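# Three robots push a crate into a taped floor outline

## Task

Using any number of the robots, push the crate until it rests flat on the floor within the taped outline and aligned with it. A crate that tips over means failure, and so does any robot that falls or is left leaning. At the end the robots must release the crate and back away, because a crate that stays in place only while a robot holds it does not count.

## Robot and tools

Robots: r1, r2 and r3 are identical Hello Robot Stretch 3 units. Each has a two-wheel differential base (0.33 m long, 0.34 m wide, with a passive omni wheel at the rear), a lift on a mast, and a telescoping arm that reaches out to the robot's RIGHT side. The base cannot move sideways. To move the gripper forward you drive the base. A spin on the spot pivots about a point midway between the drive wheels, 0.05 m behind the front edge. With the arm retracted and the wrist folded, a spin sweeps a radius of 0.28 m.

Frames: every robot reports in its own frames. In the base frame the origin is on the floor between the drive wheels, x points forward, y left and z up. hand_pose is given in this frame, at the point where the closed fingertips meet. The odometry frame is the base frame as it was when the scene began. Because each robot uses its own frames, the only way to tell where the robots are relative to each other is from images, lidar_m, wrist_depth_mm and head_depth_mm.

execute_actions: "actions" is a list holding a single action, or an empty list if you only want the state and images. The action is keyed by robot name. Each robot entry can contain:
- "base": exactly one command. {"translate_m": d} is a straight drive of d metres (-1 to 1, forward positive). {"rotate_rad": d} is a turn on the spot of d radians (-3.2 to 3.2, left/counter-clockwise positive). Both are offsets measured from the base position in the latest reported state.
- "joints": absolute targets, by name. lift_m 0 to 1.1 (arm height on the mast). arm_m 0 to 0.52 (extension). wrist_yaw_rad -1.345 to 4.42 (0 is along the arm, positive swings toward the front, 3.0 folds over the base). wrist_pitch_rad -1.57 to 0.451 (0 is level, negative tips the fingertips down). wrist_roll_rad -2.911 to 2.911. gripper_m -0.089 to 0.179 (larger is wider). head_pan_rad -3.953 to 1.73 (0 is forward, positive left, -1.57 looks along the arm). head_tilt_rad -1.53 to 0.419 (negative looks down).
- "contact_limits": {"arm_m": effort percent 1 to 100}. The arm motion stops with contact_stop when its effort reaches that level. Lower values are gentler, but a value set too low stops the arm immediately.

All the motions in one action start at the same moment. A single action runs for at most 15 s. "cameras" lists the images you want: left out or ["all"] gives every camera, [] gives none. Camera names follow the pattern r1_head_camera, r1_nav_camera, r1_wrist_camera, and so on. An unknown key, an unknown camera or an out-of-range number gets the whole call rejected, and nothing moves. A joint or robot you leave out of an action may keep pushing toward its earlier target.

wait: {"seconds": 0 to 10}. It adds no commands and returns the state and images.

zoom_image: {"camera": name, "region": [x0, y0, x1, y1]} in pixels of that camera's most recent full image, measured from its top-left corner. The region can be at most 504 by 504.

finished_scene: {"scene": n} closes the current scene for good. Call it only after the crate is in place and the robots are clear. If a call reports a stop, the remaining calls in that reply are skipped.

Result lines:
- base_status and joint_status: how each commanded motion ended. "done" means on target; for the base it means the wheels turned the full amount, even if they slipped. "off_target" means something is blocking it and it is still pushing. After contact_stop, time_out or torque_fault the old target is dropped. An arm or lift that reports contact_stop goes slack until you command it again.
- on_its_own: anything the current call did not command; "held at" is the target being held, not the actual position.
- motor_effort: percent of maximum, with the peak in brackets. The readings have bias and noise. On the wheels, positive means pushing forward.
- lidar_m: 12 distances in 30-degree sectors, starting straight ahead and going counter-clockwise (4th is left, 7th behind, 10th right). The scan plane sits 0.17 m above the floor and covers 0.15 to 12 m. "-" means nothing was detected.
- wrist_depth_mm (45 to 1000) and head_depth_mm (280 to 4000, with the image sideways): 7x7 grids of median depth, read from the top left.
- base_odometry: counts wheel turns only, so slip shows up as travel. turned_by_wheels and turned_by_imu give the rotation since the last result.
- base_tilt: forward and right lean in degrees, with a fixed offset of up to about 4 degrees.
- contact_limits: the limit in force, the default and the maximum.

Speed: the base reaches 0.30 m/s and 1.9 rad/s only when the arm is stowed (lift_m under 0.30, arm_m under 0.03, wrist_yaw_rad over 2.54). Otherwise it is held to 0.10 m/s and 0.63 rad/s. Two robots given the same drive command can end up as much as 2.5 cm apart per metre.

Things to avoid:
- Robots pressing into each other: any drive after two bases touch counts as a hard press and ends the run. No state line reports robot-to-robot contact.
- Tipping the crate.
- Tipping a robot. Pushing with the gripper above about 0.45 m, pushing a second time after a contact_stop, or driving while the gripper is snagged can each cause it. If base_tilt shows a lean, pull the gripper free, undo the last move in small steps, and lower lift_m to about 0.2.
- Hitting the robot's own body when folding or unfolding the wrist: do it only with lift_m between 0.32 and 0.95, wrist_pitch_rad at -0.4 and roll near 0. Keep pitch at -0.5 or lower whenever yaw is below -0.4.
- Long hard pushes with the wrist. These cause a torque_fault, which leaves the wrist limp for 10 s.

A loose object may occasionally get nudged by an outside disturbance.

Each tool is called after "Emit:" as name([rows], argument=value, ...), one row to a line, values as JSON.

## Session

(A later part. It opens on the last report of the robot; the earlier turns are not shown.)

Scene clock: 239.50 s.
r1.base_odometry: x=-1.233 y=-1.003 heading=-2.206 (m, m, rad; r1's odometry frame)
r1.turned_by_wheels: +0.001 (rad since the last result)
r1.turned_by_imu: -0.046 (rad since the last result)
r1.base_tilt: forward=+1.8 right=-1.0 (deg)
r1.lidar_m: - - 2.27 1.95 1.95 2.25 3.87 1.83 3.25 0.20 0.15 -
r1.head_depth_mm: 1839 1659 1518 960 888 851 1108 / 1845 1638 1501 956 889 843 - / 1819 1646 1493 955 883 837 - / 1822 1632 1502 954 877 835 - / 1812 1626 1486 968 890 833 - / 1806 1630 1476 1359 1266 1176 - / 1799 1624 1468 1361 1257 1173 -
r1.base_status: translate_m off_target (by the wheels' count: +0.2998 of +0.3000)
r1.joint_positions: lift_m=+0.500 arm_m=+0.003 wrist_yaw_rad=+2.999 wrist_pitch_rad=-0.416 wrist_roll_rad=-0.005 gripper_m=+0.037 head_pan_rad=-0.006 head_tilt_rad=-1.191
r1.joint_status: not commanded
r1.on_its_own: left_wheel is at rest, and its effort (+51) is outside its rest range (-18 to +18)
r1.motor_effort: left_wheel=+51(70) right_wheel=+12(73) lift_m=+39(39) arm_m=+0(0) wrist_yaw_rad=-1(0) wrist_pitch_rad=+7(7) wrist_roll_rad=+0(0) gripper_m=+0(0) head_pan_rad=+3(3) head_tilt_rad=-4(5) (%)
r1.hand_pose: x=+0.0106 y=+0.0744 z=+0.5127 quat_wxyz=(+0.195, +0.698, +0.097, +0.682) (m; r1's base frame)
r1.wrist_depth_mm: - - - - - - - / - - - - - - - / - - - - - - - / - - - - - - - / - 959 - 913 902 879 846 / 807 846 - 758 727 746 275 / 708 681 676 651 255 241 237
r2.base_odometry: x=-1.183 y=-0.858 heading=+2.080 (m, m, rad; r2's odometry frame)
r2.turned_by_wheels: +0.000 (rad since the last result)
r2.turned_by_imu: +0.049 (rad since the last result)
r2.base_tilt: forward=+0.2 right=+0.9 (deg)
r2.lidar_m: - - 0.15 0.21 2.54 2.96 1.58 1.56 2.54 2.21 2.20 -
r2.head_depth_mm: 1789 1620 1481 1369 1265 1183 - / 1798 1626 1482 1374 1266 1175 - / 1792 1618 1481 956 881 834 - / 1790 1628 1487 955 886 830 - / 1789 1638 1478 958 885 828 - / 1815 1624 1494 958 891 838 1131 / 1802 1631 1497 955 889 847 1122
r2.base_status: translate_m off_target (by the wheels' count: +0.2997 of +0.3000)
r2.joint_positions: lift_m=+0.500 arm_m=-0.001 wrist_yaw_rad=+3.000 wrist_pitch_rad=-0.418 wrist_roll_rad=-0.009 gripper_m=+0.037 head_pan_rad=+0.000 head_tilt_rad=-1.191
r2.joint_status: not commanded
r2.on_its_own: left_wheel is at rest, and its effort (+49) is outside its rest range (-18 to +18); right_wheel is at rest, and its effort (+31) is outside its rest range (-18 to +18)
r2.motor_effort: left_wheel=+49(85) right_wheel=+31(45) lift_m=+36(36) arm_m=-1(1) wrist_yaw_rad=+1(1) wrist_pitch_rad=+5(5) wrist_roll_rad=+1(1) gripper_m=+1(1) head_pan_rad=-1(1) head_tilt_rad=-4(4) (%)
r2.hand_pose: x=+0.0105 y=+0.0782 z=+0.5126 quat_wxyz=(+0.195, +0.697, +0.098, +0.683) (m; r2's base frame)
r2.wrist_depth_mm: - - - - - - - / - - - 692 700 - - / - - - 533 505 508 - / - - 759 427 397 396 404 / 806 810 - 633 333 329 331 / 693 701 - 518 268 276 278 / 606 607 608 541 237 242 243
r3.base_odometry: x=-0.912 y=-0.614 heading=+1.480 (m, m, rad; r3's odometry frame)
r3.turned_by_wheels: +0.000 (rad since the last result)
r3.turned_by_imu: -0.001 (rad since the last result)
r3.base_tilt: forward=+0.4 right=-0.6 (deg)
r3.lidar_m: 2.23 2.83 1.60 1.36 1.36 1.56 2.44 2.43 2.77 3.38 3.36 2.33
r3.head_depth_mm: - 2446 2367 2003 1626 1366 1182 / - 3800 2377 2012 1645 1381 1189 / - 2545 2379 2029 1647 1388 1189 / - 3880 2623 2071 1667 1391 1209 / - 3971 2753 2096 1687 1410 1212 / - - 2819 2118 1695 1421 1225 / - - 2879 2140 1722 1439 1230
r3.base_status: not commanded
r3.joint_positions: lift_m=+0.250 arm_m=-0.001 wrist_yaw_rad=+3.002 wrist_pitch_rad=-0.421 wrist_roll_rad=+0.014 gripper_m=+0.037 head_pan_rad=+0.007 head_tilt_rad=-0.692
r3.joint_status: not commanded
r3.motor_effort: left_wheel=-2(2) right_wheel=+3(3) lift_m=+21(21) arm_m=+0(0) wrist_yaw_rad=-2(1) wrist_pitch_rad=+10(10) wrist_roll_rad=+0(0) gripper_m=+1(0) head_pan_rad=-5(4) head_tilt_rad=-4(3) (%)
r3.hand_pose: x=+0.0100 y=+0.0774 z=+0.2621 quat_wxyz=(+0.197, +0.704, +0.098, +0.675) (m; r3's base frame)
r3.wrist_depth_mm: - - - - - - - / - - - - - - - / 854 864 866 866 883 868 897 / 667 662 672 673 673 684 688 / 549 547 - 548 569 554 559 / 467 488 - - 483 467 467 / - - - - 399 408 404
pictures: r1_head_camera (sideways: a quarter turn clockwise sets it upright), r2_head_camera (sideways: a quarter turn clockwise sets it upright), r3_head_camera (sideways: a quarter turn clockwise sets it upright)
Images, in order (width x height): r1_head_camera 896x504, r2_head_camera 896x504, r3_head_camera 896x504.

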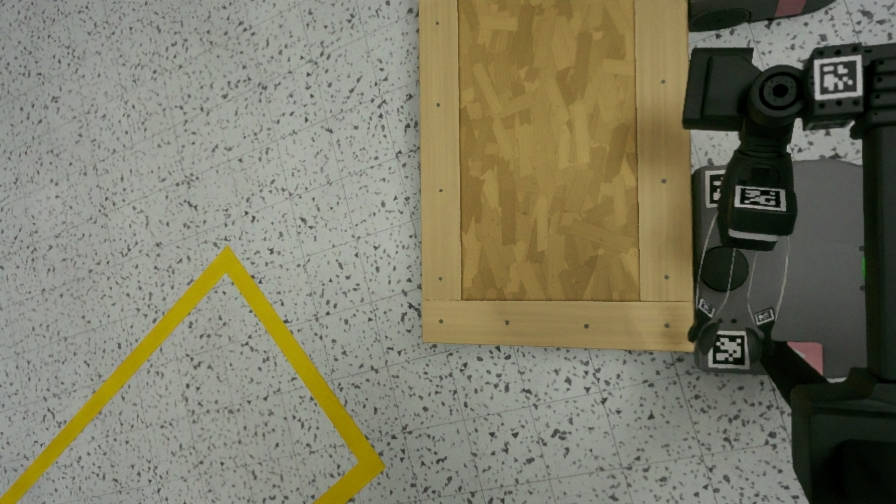

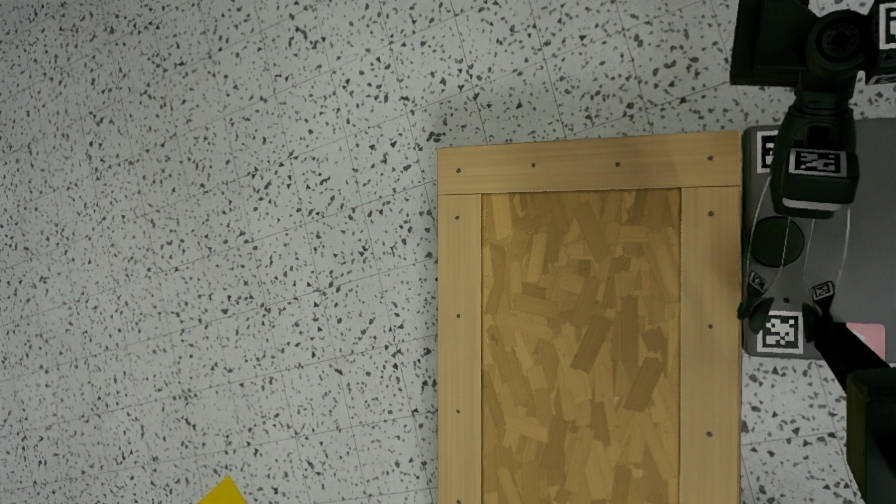

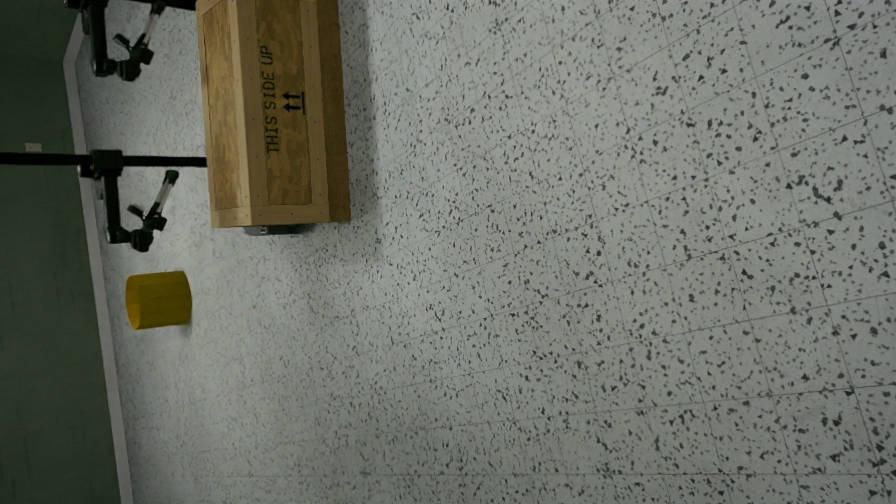

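Emit:
execute_actions([
  {"r2":{"base":{"translate_m":-0.27}},"r1":{"base":{"translate_m":-0.27}}},
], cameras=[])

Emit:
execute_actions([
  {"r2":{"base":{"rotate_rad":-3.19},"joints":{"lift_m":0.27,"head_pan_rad":-3.14}},"r1":{"base":{"rotate_rad":3.15},"joints":{"lift_m":0.27,"head_pan_rad":-3.14}}},
], cameras=["r2_head_camera","r1_head_camera","r1_nav_camera"])

Scene clock: 282.10 s.
r1.base_odometry: x=-1.073 y=-0.786 heading=-2.206 (m, m, rad; r1's odometry frame)
r1.turned_by_wheels: +0.000 (rad since the last result)
r1.turned_by_imu: +0.000 (rad since the last result)
r1.base_tilt: forward=+1.9 right=-1.0 (deg)
r1.lidar_m: 0.32 0.33 2.18 1.88 1.88 2.16 3.66 1.61 1.70 0.47 0.45 0.33
r1.head_depth_mm: 1834 1660 1046 970 1253 1206 1113 / 1815 1645 1041 970 1250 1207 - / 1824 1649 1041 963 1250 1199 - / 1838 1643 1043 957 1241 1206 - / 1814 1637 1050 961 1245 1202 - / 1825 1635 1488 1370 1257 1186 - / 1778 1626 1488 1374 1262 1171 -
r1.base_status: done
r1.joint_positions: lift_m=+0.500 arm_m=+0.003 wrist_yaw_rad=+2.999 wrist_pitch_rad=-0.416 wrist_roll_rad=-0.005 gripper_m=+0.037 head_pan_rad=-0.006 head_tilt_rad=-1.191
r1.joint_status: not commanded
r1.motor_effort: left_wheel=+1(35) right_wheel=+1(10) lift_m=+38(38) arm_m=+0(0) wrist_yaw_rad=-1(0) wrist_pitch_rad=+7(7) wrist_roll_rad=+0(0) gripper_m=-1(0) head_pan_rad=+2(3) head_tilt_rad=-4(4) (%)
r1.hand_pose: x=+0.0106 y=+0.0744 z=+0.5127 quat_wxyz=(+0.195, +0.698, +0.097, +0.682) (m; r1's base frame)
r1.wrist_depth_mm: - - - - - - - / - - - - - - - / - - - - - - - / - - - - - - - / 996 954 - 880 939 871 861 / 839 782 - 775 736 722 729 / 714 689 682 651 651 629 624
r2.base_odometry: x=-1.051 y=-1.094 heading=+2.080 (m, m, rad; r2's odometry frame)
r2.turned_by_wheels: +0.000 (rad since the last result)
r2.turned_by_imu: -0.003 (rad since the last result)
r2.base_tilt: forward=+0.2 right=+0.9 (deg)
r2.lidar_m: 0.32 0.33 0.46 0.58 2.48 2.88 1.41 1.31 2.62 2.28 2.27 0.33
r2.head_depth_mm: 1789 1620 1477 1360 1261 1181 - / 1801 1627 1488 1364 1257 1179 - / 1789 1628 1045 951 1225 1187 - / 1808 1628 1035 953 1217 1185 - / 1799 1649 1042 955 1210 1188 - / 1808 1634 1046 957 1208 1191 1132 / 1807 1644 1041 962 1211 1187 1126
r2.base_status: done
r2.joint_positions: lift_m=+0.500 arm_m=-0.001 wrist_yaw_rad=+3.000 wrist_pitch_rad=-0.418 wrist_roll_rad=-0.009 gripper_m=+0.037 head_pan_rad=+0.000 head_tilt_rad=-1.191
r2.joint_status: not commanded
r2.motor_effort: left_wheel=+1(36) right_wheel=+0(26) lift_m=+36(36) arm_m=-1(1) wrist_yaw_rad=+1(1) wrist_pitch_rad=+5(5) wrist_roll_rad=+1(1) gripper_m=+0(0) head_pan_rad=-1(1) head_tilt_rad=-4(3) (%)
r2.hand_pose: x=+0.0105 y=+0.0782 z=+0.5126 quat_wxyz=(+0.195, +0.697, +0.098, +0.683) (m; r2's base frame)
r2.wrist_depth_mm: - - - - - - - / - - - - 757 707 - / - - - - 717 512 513 / - - 750 - 741 448 396 / 798 822 - 818 682 457 341 / 692 696 - 703 668 469 328 / 609 611 618 618 611 450 339
r3.base_odometry: x=-0.912 y=-0.614 heading=+1.480 (m, m, rad; r3's odometry frame)
r3.turned_by_wheels: +0.000 (rad since the last result)
r3.turned_by_imu: -0.001 (rad since the last result)
r3.base_tilt: forward=+0.4 right=-0.5 (deg)
r3.lidar_m: 2.23 2.85 1.60 1.36 1.36 1.56 2.43 2.43 2.78 3.37 3.37 2.33
r3.head_depth_mm: - 2786 2371 2011 1622 1368 1183 / - 3809 2387 2031 1631 1376 1190 / - 2739 2401 2026 1655 1389 1195 / - 3910 2637 2075 1670 1400 1208 / - 3990 2770 2092 1689 1413 1215 / - - 2817 2108 1701 1424 1225 / - - 2845 2129 1717 1436 1229
r3.base_status: not commanded
r3.joint_positions: lift_m=+0.250 arm_m=-0.001 wrist_yaw_rad=+3.002 wrist_pitch_rad=-0.421 wrist_roll_rad=+0.014 gripper_m=+0.037 head_pan_rad=+0.007 head_tilt_rad=-0.692
r3.joint_status: not commanded
r3.motor_effort: left_wheel=-2(2) right_wheel=+3(3) lift_m=+22(21) arm_m=+0(0) wrist_yaw_rad=-1(1) wrist_pitch_rad=+10(10) wrist_roll_rad=+0(0) gripper_m=+0(1) head_pan_rad=-5(4) head_tilt_rad=-3(3) (%)
r3.hand_pose: x=+0.0100 y=+0.0774 z=+0.2621 quat_wxyz=(+0.197, +0.704, +0.098, +0.675) (m; r3's base frame)
r3.wrist_depth_mm: - - - - - - - / - - - - - - - / 852 865 883 872 880 881 878 / 669 663 666 680 676 685 689 / 543 541 - 550 573 552 556 / 469 494 - - 480 469 470 / - - - - 405 403 405
pictures: none
No camera images: the call's "cameras" was empty. Leave "cameras" out to get every camera's image.

Scene clock: 286.37 s.
r1.base_odometry: x=-1.073 y=-0.786 heading=+0.944 (m, m, rad; r1's odometry frame)
r1.turned_by_wheels: +3.150 (rad since the last result)
r1.turned_by_imu: +3.153 (rad since the last result)
r1.base_tilt: forward=+1.9 right=-1.0 (deg)
r1.lidar_m: 3.59 1.62 1.67 0.58 0.46 0.33 0.32 0.33 2.20 1.88 1.88 2.14
r1.head_depth_mm: 1865 1660 1049 974 1275 1161 1106 / 1838 1659 1047 969 1257 1176 1111 / 1837 1665 1040 962 - 1154 1103 / 1819 1650 1042 970 - - 1110 / 1824 1633 1047 974 1277 - 1099 / 1816 1632 1495 1370 1271 - 1100 / 1806 1636 1481 1359 1269 1178 1099
r1.base_status: done
r1.joint_positions: lift_m=+0.270 arm_m=+0.003 wrist_yaw_rad=+2.999 wrist_pitch_rad=-0.416 wrist_roll_rad=-0.005 gripper_m=+0.037 head_pan_rad=-3.134 head_tilt_rad=-1.191
r1.joint_status: all done
r1.motor_effort: left_wheel=-2(11) right_wheel=+3(12) lift_m=+20(32) arm_m=+0(0) wrist_yaw_rad=+0(1) wrist_pitch_rad=+7(7) wrist_roll_rad=+0(0) gripper_m=-1(0) head_pan_rad=-2(29) head_tilt_rad=-4(3) (%)
r1.hand_pose: x=+0.0106 y=+0.0744 z=+0.2834 quat_wxyz=(+0.195, +0.698, +0.097, +0.682) (m; r1's base frame)
r1.wrist_depth_mm: 449 - 724 - - - - / 441 - - - - - - / 427 576 603 877 926 872 865 / 418 599 564 654 694 682 645 / 402 572 - 574 585 548 543 / 386 501 - - 458 458 455 / 366 - - - 407 400 394
r2.base_odometry: x=-1.051 y=-1.094 heading=-1.110 (m, m, rad; r2's odometry frame)
r2.turned_by_wheels: -3.190 (rad since the last result)
r2.turned_by_imu: -3.157 (rad since the last result)
r2.base_tilt: forward=+0.2 right=+0.9 (deg)
r2.lidar_m: 3.52 1.30 2.66 2.28 2.27 0.33 0.32 0.33 0.44 0.47 2.47 2.83
r2.head_depth_mm: 1781 1619 1492 1360 1254 1154 1100 / 1796 1617 1479 1366 1290 - 1104 / 1786 1626 1048 959 - - 1096 / 1800 1629 1035 956 1050 - 1094 / 1792 1631 1040 954 1184 - 1098 / 1816 1637 1042 954 1230 1181 1104 / 1807 1633 1047 960 1235 1186 1109
r2.base_status: done
r2.joint_positions: lift_m=+0.270 arm_m=-0.001 wrist_yaw_rad=+3.000 wrist_pitch_rad=-0.418 wrist_roll_rad=-0.009 gripper_m=+0.037 head_pan_rad=-3.134 head_tilt_rad=-1.191
r2.joint_status: all done
r2.motor_effort: left_wheel=+3(13) right_wheel=-2(7) lift_m=+26(32) arm_m=-2(2) wrist_yaw_rad=+1(1) wrist_pitch_rad=+5(5) wrist_roll_rad=+1(1) gripper_m=+0(1) head_pan_rad=-4(50) head_tilt_rad=-4(3) (%)
r2.hand_pose: x=+0.0105 y=+0.0782 z=+0.2830 quat_wxyz=(+0.195, +0.697, +0.098, +0.683) (m; r2's base frame)
r2.wrist_depth_mm: - - - - - - - / - - - - - - - / 788 777 823 818 825 841 858 / 637 636 644 649 645 655 652 / 519 518 - 547 549 540 544 / 460 - - - 435 458 460 / - - - - 395 401 398
r3.base_odometry: x=-0.912 y=-0.614 heading=+1.480 (m, m, rad; r3's odometry frame)
r3.turned_by_wheels: +0.000 (rad since the last result)
r3.turned_by_imu: -0.001 (rad since the last result)
r3.base_tilt: forward=+0.4 right=-0.5 (deg)
r3.lidar_m: 2.23 2.84 1.60 1.36 1.36 1.56 2.43 2.43 2.78 3.39 3.36 2.33
r3.head_depth_mm: - 2586 2358 2005 1627 1368 1187 / - 2688 2393 2016 1641 1366 1192 / - 2667 2392 2045 1657 1386 1199 / - 3734 2634 2061 1671 1391 1207 / - 3962 2739 2089 1676 1412 1209 / - - 2805 2121 1699 1430 1226 / - - 2841 2146 1713 1441 1230
r3.base_status: not commanded
r3.joint_positions: lift_m=+0.250 arm_m=-0.001 wrist_yaw_rad=+3.002 wrist_pitch_rad=-0.421 wrist_roll_rad=+0.014 gripper_m=+0.037 head_pan_rad=+0.007 head_tilt_rad=-0.692
r3.joint_status: not commanded
r3.motor_effort: left_wheel=-2(2) right_wheel=+3(3) lift_m=+22(21) arm_m=+0(0) wrist_yaw_rad=-1(1) wrist_pitch_rad=+10(10) wrist_roll_rad=+0(0) gripper_m=+1(1) head_pan_rad=-4(5) head_tilt_rad=-4(4) (%)
r3.hand_pose: x=+0.0100 y=+0.0774 z=+0.2621 quat_wxyz=(+0.197, +0.704, +0.098, +0.675) (m; r3's base frame)
r3.wrist_depth_mm: - - - - - - - / - - - - - - - / 859 854 855 871 878 868 888 / 669 663 664 668 676 693 687 / 541 549 - 553 571 550 550 / 465 492 - - 480 463 471 / - - - - 400 405 406
pictures: r1_head_camera (sideways: a quarter turn clockwise sets it upright), r1_nav_camera (sideways: a quarter turn counterclockwise sets it upright), r2_head_camera (sideways: a quarter turn clockwise sets it upright)
Images, in order (width x height): r1_head_camera 896x504, r1_nav_camera 672x504, r2_head_camera 896x504.

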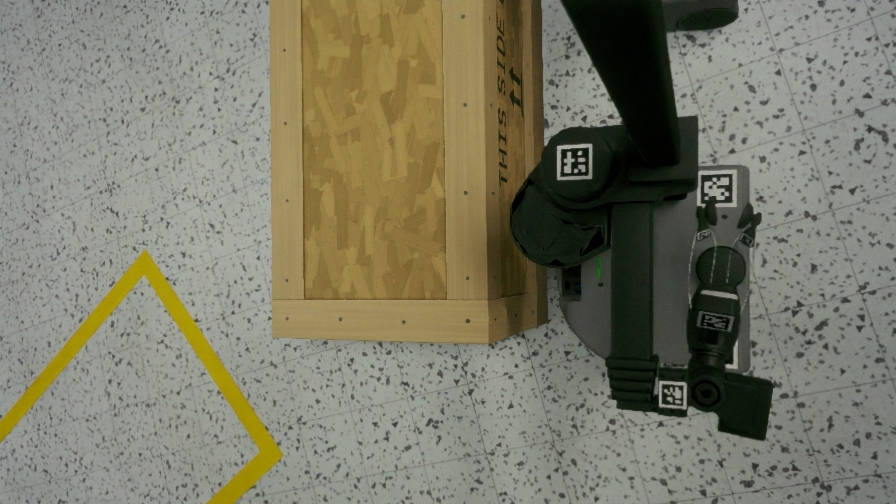

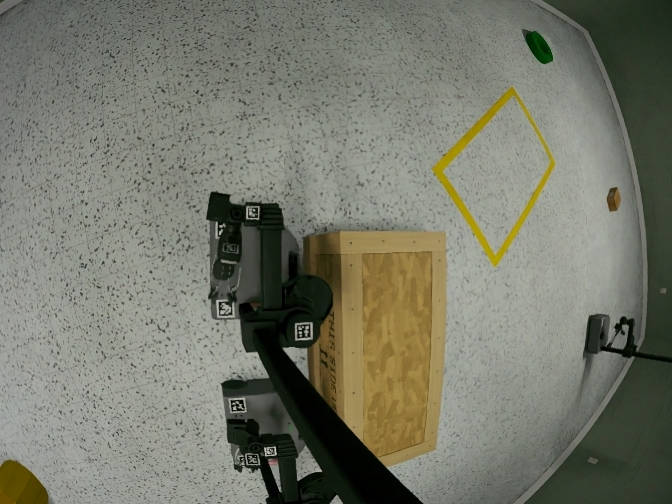

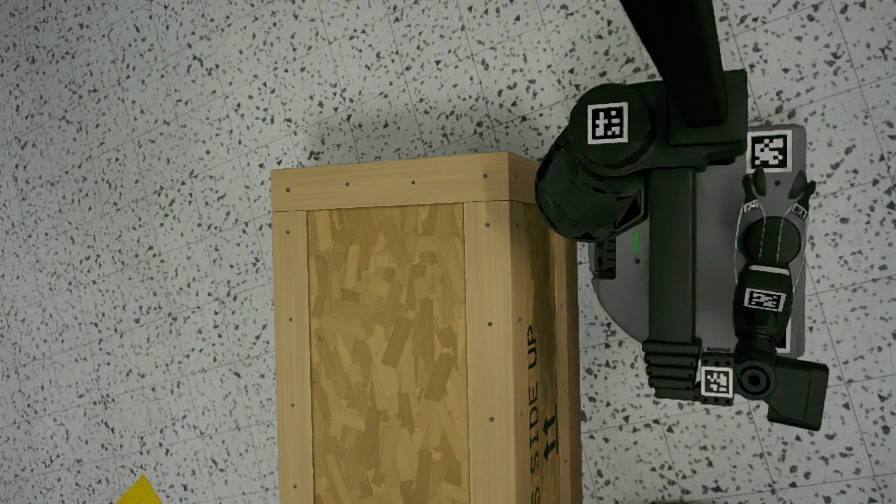

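Emit:
execute_actions([
  {"r2":{"base":{"translate_m":-0.02},"joints":{"lift_m":0.58}},"r1":{"base":{"translate_m":-0.02},"joints":{"lift_m":0.58}}},
], cameras=[])

Emit:
execute_actions([
  {"r2":{"base":{"translate_m":-0.15}},"r1":{"base":{"translate_m":-0.15}}},
], cameras=["r2_head_camera","r1_head_camera","r3_head_camera"])

Scene clock: 295.97 s.
r1.base_odometry: x=-1.085 y=-0.802 heading=+0.944 (m, m, rad; r1's odometry frame)
r1.turned_by_wheels: +0.000 (rad since the last result)
r1.turned_by_imu: +0.000 (rad since the last result)
r1.base_tilt: forward=+2.0 right=-1.0 (deg)
r1.lidar_m: 3.59 1.63 1.70 0.58 0.43 0.31 0.30 0.31 2.21 1.88 1.88 2.15
r1.head_depth_mm: 1855 1659 1046 972 1196 1162 1108 / 1852 1653 1041 986 - 1171 1109 / 1851 1642 1043 - - 1165 1106 / 1830 1643 1040 980 - - 1107 / 1817 1630 1048 960 1279 - 1102 / 1815 1628 1494 1373 1294 1201 1097 / 1807 1634 1485 1357 1289 - 1083
r1.base_status: done
r1.joint_positions: lift_m=+0.580 arm_m=+0.003 wrist_yaw_rad=+2.999 wrist_pitch_rad=-0.416 wrist_roll_rad=-0.005 gripper_m=+0.037 head_pan_rad=-3.134 head_tilt_rad=-1.191
r1.joint_status: all done
r1.motor_effort: left_wheel=-2(13) right_wheel=+4(8) lift_m=+39(41) arm_m=+0(0) wrist_yaw_rad=+1(0) wrist_pitch_rad=+7(7) wrist_roll_rad=+0(0) gripper_m=+0(0) head_pan_rad=-2(2) head_tilt_rad=-3(4) (%)
r1.hand_pose: x=+0.0106 y=+0.0744 z=+0.5927 quat_wxyz=(+0.195, +0.698, +0.097, +0.682) (m; r1's base frame)
r1.wrist_depth_mm: - - 713 - - - - / - - - - - - - / - - - - - - - / 642 642 982 - - - - / 505 582 - - - 979 953 / 418 559 - 824 818 845 807 / 369 533 750 734 731 695 697
r2.base_odometry: x=-1.060 y=-1.076 heading=-1.110 (m, m, rad; r2's odometry frame)
r2.turned_by_wheels: +0.000 (rad since the last result)
r2.turned_by_imu: -0.001 (rad since the last result)
r2.base_tilt: forward=+0.2 right=+1.0 (deg)
r2.lidar_m: 3.53 1.32 2.67 2.27 2.27 0.31 0.30 0.31 0.42 0.46 2.48 2.83
r2.head_depth_mm: 1791 1608 1483 1373 - - 1100 / 1794 1635 1483 1396 - - 1100 / 1798 1628 1048 984 - - 1084 / 1799 1630 1042 963 1075 - 1093 / 1813 1634 1035 959 1018 - 1096 / 1802 1640 1037 960 1005 1188 1101 / 1811 1633 1040 963 1043 - -
r2.base_status: done
r2.joint_positions: lift_m=+0.580 arm_m=-0.001 wrist_yaw_rad=+3.000 wrist_pitch_rad=-0.418 wrist_roll_rad=-0.009 gripper_m=+0.037 head_pan_rad=-3.134 head_tilt_rad=-1.191
r2.joint_status: all done
r2.motor_effort: left_wheel=+3(11) right_wheel=-2(9) lift_m=+37(39) arm_m=-2(2) wrist_yaw_rad=+0(1) wrist_pitch_rad=+5(5) wrist_roll_rad=+1(1) gripper_m=+0(0) head_pan_rad=-4(3) head_tilt_rad=-4(4) (%)
r2.hand_pose: x=+0.0105 y=+0.0782 z=+0.5925 quat_wxyz=(+0.195, +0.697, +0.098, +0.683) (m; r2's base frame)
r2.wrist_depth_mm: - - - - - - - / - - - - - - - / - - - - - - - / - - - - - - - / 913 901 - 916 955 936 944 / 770 769 - 802 763 804 801 / 663 676 696 679 698 699 707
r3.base_odometry: x=-0.912 y=-0.614 heading=+1.480 (m, m, rad; r3's odometry frame)
r3.turned_by_wheels: +0.000 (rad since the last result)
r3.turned_by_imu: -0.001 (rad since the last result)
r3.base_tilt: forward=+0.4 right=-0.6 (deg)
r3.lidar_m: 2.23 2.83 1.59 1.36 1.36 1.55 2.43 2.43 2.78 3.39 3.37 2.33
r3.head_depth_mm: - 3716 2393 1995 1618 1366 1183 / - 2697 2382 2035 1636 1376 1190 / - 3872 2386 2044 1651 1385 1194 / - 3702 2614 2059 1663 1396 1206 / - - 2747 2105 1685 1408 1212 / - - 2820 2118 1704 1422 1225 / - - 2849 2140 1715 1436 1231
r3.base_status: not commanded
r3.joint_positions: lift_m=+0.250 arm_m=-0.001 wrist_yaw_rad=+3.002 wrist_pitch_rad=-0.421 wrist_roll_rad=+0.014 gripper_m=+0.037 head_pan_rad=+0.007 head_tilt_rad=-0.692
r3.joint_status: not commanded
r3.motor_effort: left_wheel=-2(2) right_wheel=+3(3) lift_m=+21(21) arm_m=+0(0) wrist_yaw_rad=-2(2) wrist_pitch_rad=+10(10) wrist_roll_rad=+0(0) gripper_m=+1(0) head_pan_rad=-4(5) head_tilt_rad=-2(4) (%)
r3.hand_pose: x=+0.0100 y=+0.0774 z=+0.2621 quat_wxyz=(+0.197, +0.704, +0.098, +0.675) (m; r3's base frame)
r3.wrist_depth_mm: - - - - - - - / - - - - - - - / 853 856 860 867 882 885 887 / 668 668 674 678 672 683 676 / 546 547 - 550 572 553 552 / 464 489 - - 485 466 467 / - - - - 403 405 404
pictures: none
No camera images: the call's "cameras" was empty. Leave "cameras" out to get every camera's image.

Scene clock: 298.63 s.
r1.base_odometry: x=-1.173 y=-0.924 heading=+0.944 (m, m, rad; r1's odometry frame)
r1.turned_by_wheels: +0.000 (rad since the last result)
r1.turned_by_imu: +0.055 (rad since the last result)
r1.base_tilt: forward=+1.9 right=-1.0 (deg)
r1.lidar_m: 3.80 1.74 3.20 0.59 0.35 0.28 0.28 0.30 2.19 1.92 1.92 2.26
r1.head_depth_mm: 1845 1660 1052 970 915 1154 1106 / 1852 1657 1046 989 - 1170 1107 / 1829 1643 1041 - - 1171 1105 / 1827 1655 1037 974 - - 1101 / 1814 1645 1474 976 1245 - 1099 / 1813 1639 1485 1367 1293 1195 1098 / 1814 1636 1484 1373 1287 - 1082
r1.base_status: translate_m off_target (by the wheels' count: -0.1498 of -0.1500)
r1.joint_positions: lift_m=+0.580 arm_m=+0.003 wrist_yaw_rad=+3.000 wrist_pitch_rad=-0.416 wrist_roll_rad=-0.005 gripper_m=+0.037 head_pan_rad=-3.134 head_tilt_rad=-1.191
r1.joint_status: not commanded
r1.on_its_own: left_wheel is at rest, and its effort (-36) is outside its rest range (-18 to +18); right_wheel is at rest, and its effort (-40) is outside its rest range (-18 to +18)
r1.motor_effort: left_wheel=-36(74) right_wheel=-40(73) lift_m=+38(39) arm_m=+0(0) wrist_yaw_rad=+0(1) wrist_pitch_rad=+7(7) wrist_roll_rad=+0(0) gripper_m=+0(0) head_pan_rad=-1(1) head_tilt_rad=-4(4) (%)
r1.hand_pose: x=+0.0105 y=+0.0744 z=+0.5928 quat_wxyz=(+0.195, +0.698, +0.098, +0.682) (m; r1's base frame)
r1.wrist_depth_mm: - - - - - - - / - - - - - - - / - - - - - - - / 664 618 - - - - - / 513 514 - 825 - 991 956 / 418 437 - 797 828 829 800 / 351 430 597 741 713 717 693
r2.base_odometry: x=-1.126 y=-0.942 heading=-1.110 (m, m, rad; r2's odometry frame)
r2.turned_by_wheels: -0.001 (rad since the last result)
r2.turned_by_imu: +0.077 (rad since the last result)
r2.base_tilt: forward=+0.2 right=+0.9 (deg)
r2.lidar_m: 1.41 1.40 2.52 2.24 2.25 0.28 0.28 0.30 0.46 0.59 2.51 3.00
r2.head_depth_mm: 1787 1613 1486 1380 - - 1103 / 1793 1627 1479 1397 - - 1102 / 1804 1623 1031 978 - - 1087 / 1802 1620 1036 969 997 - 1094 / 1815 1636 1047 959 1010 - 1095 / 1829 1645 1038 960 1073 1186 1099 / 1814 1650 1047 958 1186 - -
r2.base_status: translate_m off_target (by the wheels' count: -0.1496 of -0.1500)
r2.joint_positions: lift_m=+0.580 arm_m=-0.001 wrist_yaw_rad=+3.000 wrist_pitch_rad=-0.417 wrist_roll_rad=-0.009 gripper_m=+0.037 head_pan_rad=-3.135 head_tilt_rad=-1.191
r2.joint_status: not commanded
r2.on_its_own: left_wheel is at rest, and its effort (-73) is outside its rest range (-18 to +18); right_wheel is at rest, and its effort (-48) is outside its rest range (-18 to +18)
r2.motor_effort: left_wheel=-73(93) right_wheel=-48(63) lift_m=+36(37) arm_m=-2(2) wrist_yaw_rad=+0(0) wrist_pitch_rad=+5(5) wrist_roll_rad=+1(1) gripper_m=+0(1) head_pan_rad=-2(3) head_tilt_rad=-4(4) (%)
r2.hand_pose: x=+0.0104 y=+0.0782 z=+0.5926 quat_wxyz=(+0.195, +0.697, +0.098, +0.683) (m; r2's base frame)
r2.wrist_depth_mm: - - - - - - - / - - - - - - - / - - - - - - - / - - - - - - - / 912 939 - 944 962 935 944 / 782 797 - 799 789 795 811 / 687 682 679 692 699 706 710
r3.base_odometry: x=-0.912 y=-0.614 heading=+1.480 (m, m, rad; r3's odometry frame)
r3.turned_by_wheels: +0.000 (rad since the last result)
r3.turned_by_imu: +0.000 (rad since the last result)
r3.base_tilt: forward=+0.4 right=-0.6 (deg)
r3.lidar_m: 2.17 2.83 1.60 1.36 1.36 1.56 2.43 2.43 2.78 3.38 3.35 2.22
r3.head_depth_mm: - 2539 2282 1996 1627 1369 1185 / - 3764 2338 2004 1641 1374 1185 / - 3852 2347 2044 1662 1378 1198 / - 3750 2613 2063 1685 1406 1206 / - 3948 2770 2087 1674 1408 1217 / - - 2804 2118 1708 1423 1226 / - - 2875 2137 1717 1439 1229
r3.base_status: not commanded
r3.joint_positions: lift_m=+0.250 arm_m=-0.001 wrist_yaw_rad=+3.002 wrist_pitch_rad=-0.421 wrist_roll_rad=+0.014 gripper_m=+0.037 head_pan_rad=+0.007 head_tilt_rad=-0.692
r3.joint_status: not commanded
r3.motor_effort: left_wheel=-2(2) right_wheel=+3(3) lift_m=+21(21) arm_m=+0(0) wrist_yaw_rad=-2(2) wrist_pitch_rad=+10(10) wrist_roll_rad=+0(0) gripper_m=+0(1) head_pan_rad=-5(5) head_tilt_rad=-4(3) (%)
r3.hand_pose: x=+0.0100 y=+0.0774 z=+0.2621 quat_wxyz=(+0.197, +0.704, +0.098, +0.675) (m; r3's base frame)
r3.wrist_depth_mm: - - - - - - - / - - - - - - - / 857 846 871 857 865 873 880 / 653 670 669 674 675 680 686 / 545 547 - 544 571 555 549 / 467 491 - - 476 469 473 / - - - - 401 403 404
pictures: r1_head_camera (sideways: a quarter turn clockwise sets it upright), r2_head_camera (sideways: a quarter turn clockwise sets it upright), r3_head_camera (sideways: a quarter turn clockwise sets it upright)
Images, in order (width x height): r1_head_camera 896x504, r2_head_camera 896x504, r3_head_camera 896x504.

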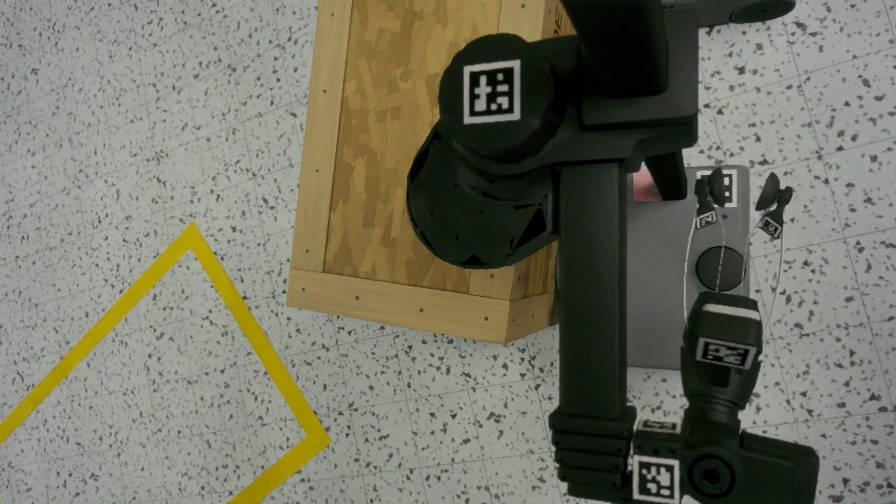

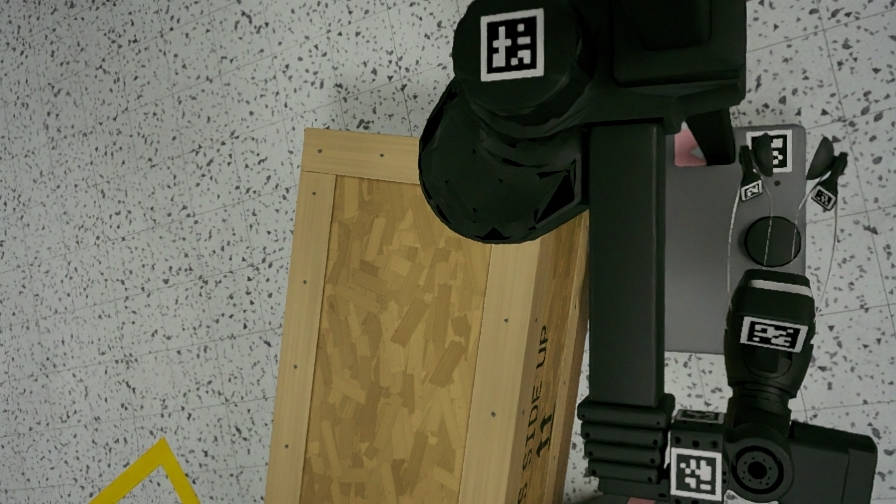

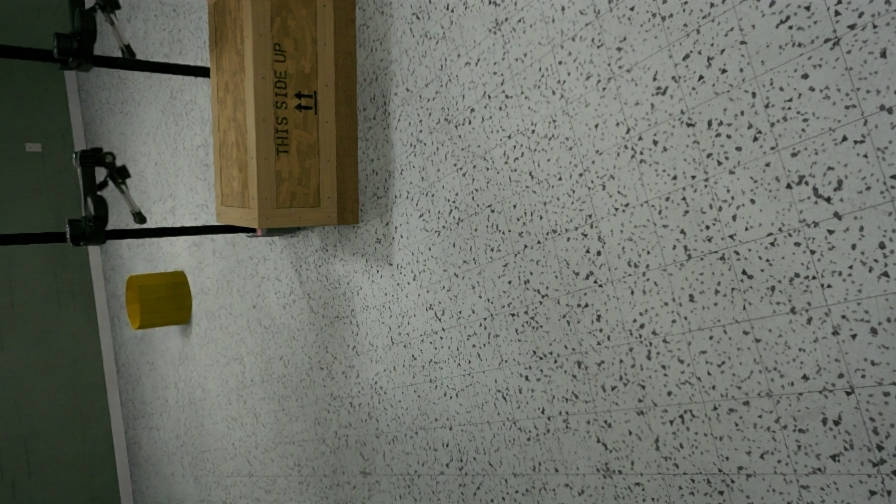

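Emit:
execute_actions([
  {"r2":{"base":{"rotate_rad":-0.11},"joints":{"wrist_yaw_rad":1.57,"wrist_pitch_rad":-0.2}},"r1":{"base":{"rotate_rad":-0.09},"joints":{"wrist_yaw_rad":1.57,"wrist_pitch_rad":-0.2}}},
], cameras=[])

Emit:
execute_actions([
  {"r2":{"base":{"translate_m":-0.2}},"r1":{"base":{"translate_m":-0.17}}},
], cameras=["r2_head_camera","r1_head_camera","r3_head_camera"])

Scene clock: 329.87 s.
r1.base_odometry: x=-1.173 y=-0.923 heading=+0.855 (m, m, rad; r1's odometry frame)
r1.turned_by_wheels: -0.089 (rad since the last result)
r1.turned_by_imu: -0.086 (rad since the last result)
r1.base_tilt: forward=+1.8 right=-1.0 (deg)
r1.lidar_m: 3.48 1.74 3.38 0.59 0.38 0.29 0.28 0.29 2.30 1.92 1.92 2.15
r1.head_depth_mm: 1837 1665 1046 970 1011 1160 1108 / 1854 1637 1044 981 - 1171 1107 / 1825 1662 1047 - - 1165 1105 / 1820 1652 1032 978 - - 1104 / 1815 1643 1051 947 1073 - 1104 / 1801 1624 1490 1365 1293 1179 1091 / 1810 1623 1490 1364 1281 - -
r1.base_status: rotate_rad off_target (by the wheels' count: -0.0891 of -0.0900)
r1.joint_positions: lift_m=+0.580 arm_m=+0.003 wrist_yaw_rad=+1.573 wrist_pitch_rad=-0.222 wrist_roll_rad=-0.005 gripper_m=+0.037 head_pan_rad=-3.134 head_tilt_rad=-1.191
r1.joint_status: all done
r1.on_its_own: right_wheel is at rest, and its effort (-43) is outside its rest range (-18 to +18)
r1.motor_effort: left_wheel=-3(16) right_wheel=-43(54) lift_m=+38(38) arm_m=-1(0) wrist_yaw_rad=-3(2) wrist_pitch_rad=+9(9) wrist_roll_rad=+0(0) gripper_m=+0(1) head_pan_rad=-2(2) head_tilt_rad=-3(4) (%)
r1.hand_pose: x=+0.2233 y=-0.1476 z=+0.6384 quat_wxyz=(+0.553, +0.552, -0.439, +0.443) (m; r1's base frame)
r1.wrist_depth_mm: - - - - - - - / - - - - - - - / - - - - - - - / - - - - - - - / - - - - - - - / - - - - - - 990 / 903 895 903 841 863 838 843
r2.base_odometry: x=-1.126 y=-0.942 heading=-1.220 (m, m, rad; r2's odometry frame)
r2.turned_by_wheels: -0.109 (rad since the last result)
r2.turned_by_imu: -0.102 (rad since the last result)
r2.base_tilt: forward=+0.2 right=+1.0 (deg)
r2.lidar_m: 3.61 1.40 2.67 2.25 2.24 0.28 0.28 0.29 0.41 0.48 2.51 2.83
r2.head_depth_mm: 1789 1613 1490 1376 - - 1098 / 1801 1615 1484 1392 - - 1101 / 1796 1622 1440 985 - - 1095 / 1823 1650 1036 965 982 - 1094 / 1814 1634 1041 960 955 - 1100 / 1819 1645 1039 958 975 1177 1115 / 1813 1652 1043 954 1037 - 1112
r2.base_status: done
r2.joint_positions: lift_m=+0.580 arm_m=-0.001 wrist_yaw_rad=+1.572 wrist_pitch_rad=-0.222 wrist_roll_rad=-0.009 gripper_m=+0.037 head_pan_rad=-3.135 head_tilt_rad=-1.191
r2.joint_status: all done
r2.on_its_own: right_wheel is at rest, and its effort (-39) is outside its rest range (-18 to +18)
r2.motor_effort: left_wheel=-4(58) right_wheel=-39(58) lift_m=+36(36) arm_m=-2(2) wrist_yaw_rad=-1(2) wrist_pitch_rad=+7(7) wrist_roll_rad=+1(1) gripper_m=+0(0) head_pan_rad=-3(3) head_tilt_rad=-4(4) (%)
r2.hand_pose: x=+0.2232 y=-0.1438 z=+0.6385 quat_wxyz=(+0.554, +0.551, -0.438, +0.444) (m; r2's base frame)
r2.wrist_depth_mm: - - - - - - - / - - - - - - - / - - - - - - - / - - - - - - - / - - - - - - - / 950 956 920 970 945 962 949 / 783 803 785 811 809 821 796
r3.base_odometry: x=-0.912 y=-0.614 heading=+1.480 (m, m, rad; r3's odometry frame)
r3.turned_by_wheels: +0.000 (rad since the last result)
r3.turned_by_imu: -0.001 (rad since the last result)
r3.base_tilt: forward=+0.5 right=-0.6 (deg)
r3.lidar_m: 2.17 2.83 1.60 1.36 1.36 1.56 2.43 2.42 2.78 3.38 3.35 2.22
r3.head_depth_mm: - 3642 2301 2000 1626 1365 1181 / - 3740 2329 2025 1638 1378 1183 / - 3899 2340 2044 1650 1392 1194 / - 3726 2619 2066 1672 1398 1208 / - 3959 2750 2093 1688 1412 1217 / - - 2798 2110 1700 1417 1225 / - - 2875 2133 1713 1435 1225
r3.base_status: not commanded
r3.joint_positions: lift_m=+0.250 arm_m=-0.001 wrist_yaw_rad=+3.002 wrist_pitch_rad=-0.421 wrist_roll_rad=+0.014 gripper_m=+0.037 head_pan_rad=+0.007 head_tilt_rad=-0.692
r3.joint_status: not commanded
r3.motor_effort: left_wheel=-2(2) right_wheel=+3(3) lift_m=+21(21) arm_m=+0(0) wrist_yaw_rad=-1(1) wrist_pitch_rad=+10(10) wrist_roll_rad=+0(0) gripper_m=+1(0) head_pan_rad=-5(5) head_tilt_rad=-4(4) (%)
r3.hand_pose: x=+0.0100 y=+0.0774 z=+0.2621 quat_wxyz=(+0.197, +0.704, +0.098, +0.675) (m; r3's base frame)
r3.wrist_depth_mm: - - - - - - - / - - - - - - - / 862 854 870 866 890 873 876 / 668 665 667 672 673 675 682 / 545 543 - 548 577 551 551 / 469 490 - - 475 468 471 / - - - - 401 401 405
pictures: none
No camera images: the call's "cameras" was empty. Leave "cameras" out to get every camera's image.

Scene clock: 332.83 s.
r1.base_odometry: x=-1.284 y=-1.052 heading=+0.855 (m, m, rad; r1's odometry frame)
r1.turned_by_wheels: +0.000 (rad since the last result)
r1.turned_by_imu: +0.001 (rad since the last result)
r1.base_tilt: forward=+1.9 right=-0.9 (deg)
r1.lidar_m: 3.60 1.87 3.30 0.59 0.38 0.29 0.28 0.29 2.37 1.98 1.97 2.21
r1.head_depth_mm: 1840 1664 1048 971 1020 1163 1113 / 1838 1655 1048 985 - 1164 1108 / 1809 1663 1035 - - 1156 1102 / 1848 1642 1039 976 - - 1106 / 1821 1643 1052 948 1069 - 1099 / 1798 1643 1492 1377 1293 1170 1095 / 1802 1645 1478 1357 1279 - -
r1.base_status: translate_m off_target (by the wheels' count: -0.1698 of -0.1700)
r1.joint_positions: lift_m=+0.580 arm_m=+0.003 wrist_yaw_rad=+1.572 wrist_pitch_rad=-0.222 wrist_roll_rad=-0.005 gripper_m=+0.037 head_pan_rad=-3.134 head_tilt_rad=-1.191
r1.joint_status: not commanded
r1.on_its_own: left_wheel is at rest, and its effort (-37) is outside its rest range (-18 to +18); right_wheel is at rest, and its effort (-41) is outside its rest range (-18 to +18)
r1.motor_effort: left_wheel=-37(58) right_wheel=-41(68) lift_m=+38(38) arm_m=+0(1) wrist_yaw_rad=-1(1) wrist_pitch_rad=+9(9) wrist_roll_rad=+0(0) gripper_m=+1(0) head_pan_rad=+0(1) head_tilt_rad=-4(3) (%)
r1.hand_pose: x=+0.2233 y=-0.1477 z=+0.6384 quat_wxyz=(+0.554, +0.552, -0.439, +0.443) (m; r1's base frame)
r1.wrist_depth_mm: - - - - - - - / - - - - - - - / - - - - - - - / - - - - - - - / - - - - - - - / - - - - 989 - 999 / 935 908 870 881 871 843 855
r2.base_odometry: x=-1.195 y=-0.755 heading=-1.220 (m, m, rad; r2's odometry frame)
r2.turned_by_wheels: -0.001 (rad since the last result)
r2.turned_by_imu: +0.005 (rad since the last result)
r2.base_tilt: forward=+0.3 right=+1.0 (deg)
r2.lidar_m: 1.64 1.56 2.60 2.19 2.19 0.28 0.28 0.29 0.41 0.48 2.57 2.90
r2.head_depth_mm: 1798 1611 1484 1377 - - 1106 / 1794 1626 1489 1395 - - 1103 / 1804 1633 1464 980 - - 1097 / 1806 1622 1034 967 986 - 1093 / 1793 1631 1033 952 954 - 1096 / 1805 1649 1042 959 968 1175 1115 / 1826 1627 1044 960 1032 - 1114
r2.base_status: translate_m off_target (by the wheels' count: -0.1996 of -0.2000)
r2.joint_positions: lift_m=+0.580 arm_m=-0.001 wrist_yaw_rad=+1.572 wrist_pitch_rad=-0.222 wrist_roll_rad=-0.009 gripper_m=+0.037 head_pan_rad=-3.135 head_tilt_rad=-1.191
r2.joint_status: not commanded
r2.on_its_own: left_wheel is at rest, and its effort (-72) is outside its rest range (-18 to +18); right_wheel is at rest, and its effort (-55) is outside its rest range (-18 to +18)
r2.motor_effort: left_wheel=-72(79) right_wheel=-55(57) lift_m=+36(37) arm_m=-2(2) wrist_yaw_rad=+0(1) wrist_pitch_rad=+6(6) wrist_roll_rad=+1(1) gripper_m=+1(0) head_pan_rad=-3(3) head_tilt_rad=-4(4) (%)
r2.hand_pose: x=+0.2233 y=-0.1438 z=+0.6386 quat_wxyz=(+0.554, +0.551, -0.438, +0.444) (m; r2's base frame)
r2.wrist_depth_mm: - - - - - - - / - - - - - - - / - - - - - - - / - - - - - - - / - - - - - - - / 940 959 895 946 925 973 972 / 799 784 794 796 804 798 796
r3.base_odometry: x=-0.912 y=-0.614 heading=+1.480 (m, m, rad; r3's odometry frame)
r3.turned_by_wheels: +0.000 (rad since the last result)
r3.turned_by_imu: +0.000 (rad since the last result)
r3.base_tilt: forward=+0.4 right=-0.6 (deg)
r3.lidar_m: 2.00 2.83 1.60 1.36 1.36 1.56 2.43 2.43 2.78 3.39 3.34 2.04
r3.head_depth_mm: - 3497 2130 1995 1616 1370 1180 / - 3783 2155 2025 1640 1378 1189 / - 3908 2163 2058 1654 1390 1199 / - 3725 2602 2068 1670 1402 1209 / - 3931 2752 2108 1695 1407 1213 / - - 2814 2111 1700 1423 1224 / - - 2838 2143 1713 1436 1234
r3.base_status: not commanded
r3.joint_positions: lift_m=+0.250 arm_m=-0.001 wrist_yaw_rad=+3.002 wrist_pitch_rad=-0.421 wrist_roll_rad=+0.014 gripper_m=+0.037 head_pan_rad=+0.007 head_tilt_rad=-0.692
r3.joint_status: not commanded
r3.motor_effort: left_wheel=-2(2) right_wheel=+3(3) lift_m=+21(22) arm_m=+0(0) wrist_yaw_rad=-2(2) wrist_pitch_rad=+10(10) wrist_roll_rad=+0(0) gripper_m=+1(0) head_pan_rad=-4(5) head_tilt_rad=-3(4) (%)
r3.hand_pose: x=+0.0100 y=+0.0774 z=+0.2621 quat_wxyz=(+0.197, +0.704, +0.098, +0.675) (m; r3's base frame)
r3.wrist_depth_mm: - - - - - - - / - - - - - - - / 846 851 879 867 889 874 883 / 667 663 671 675 672 678 675 / 549 541 - 548 571 551 560 / 471 489 - - 482 466 470 / - - - - 406 405 404
pictures: r1_head_camera (sideways: a quarter turn clockwise sets it upright), r2_head_camera (sideways: a quarter turn clockwise sets it upright), r3_head_camera (sideways: a quarter turn clockwise sets it upright)
Images, in order (width x height): r1_head_camera 896x504, r2_head_camera 896x504, r3_head_camera 896x504.

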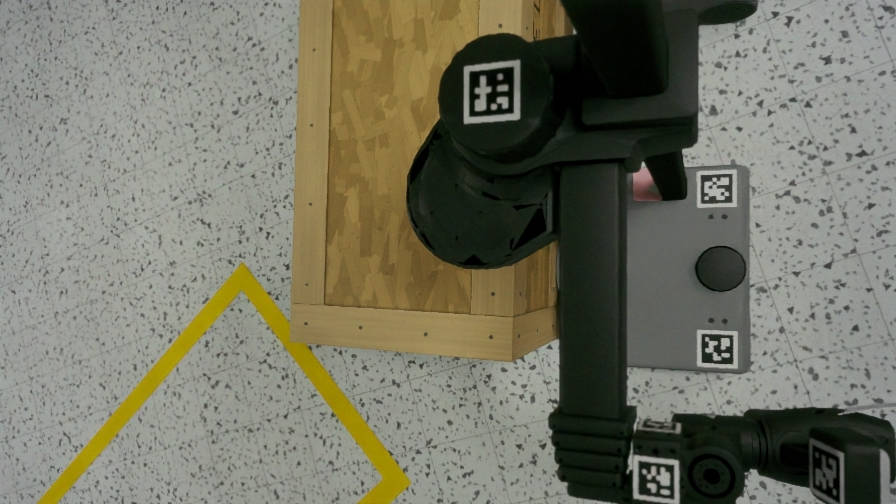

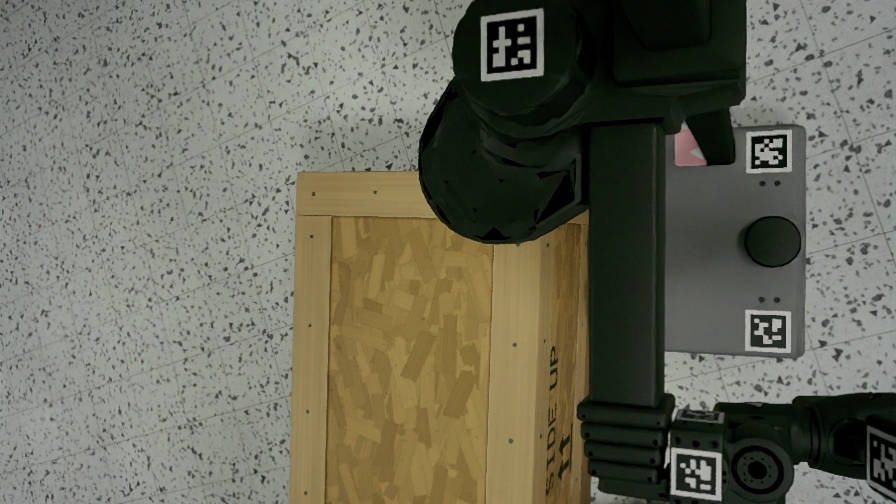

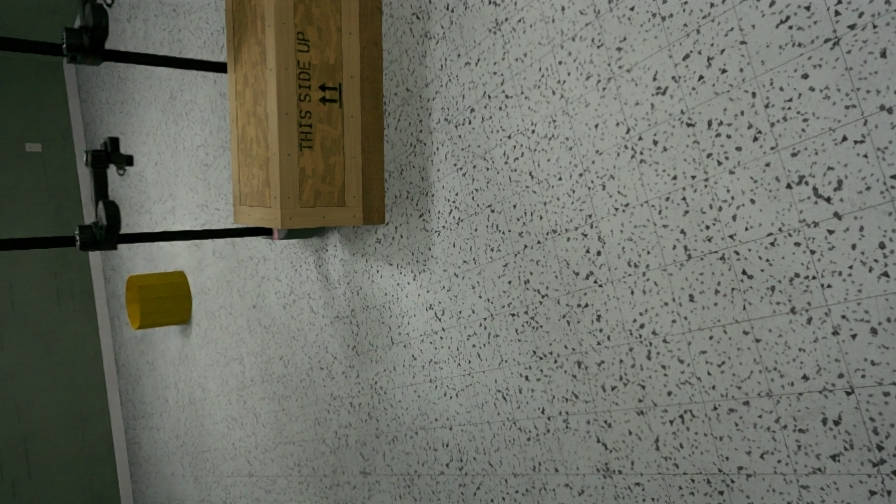

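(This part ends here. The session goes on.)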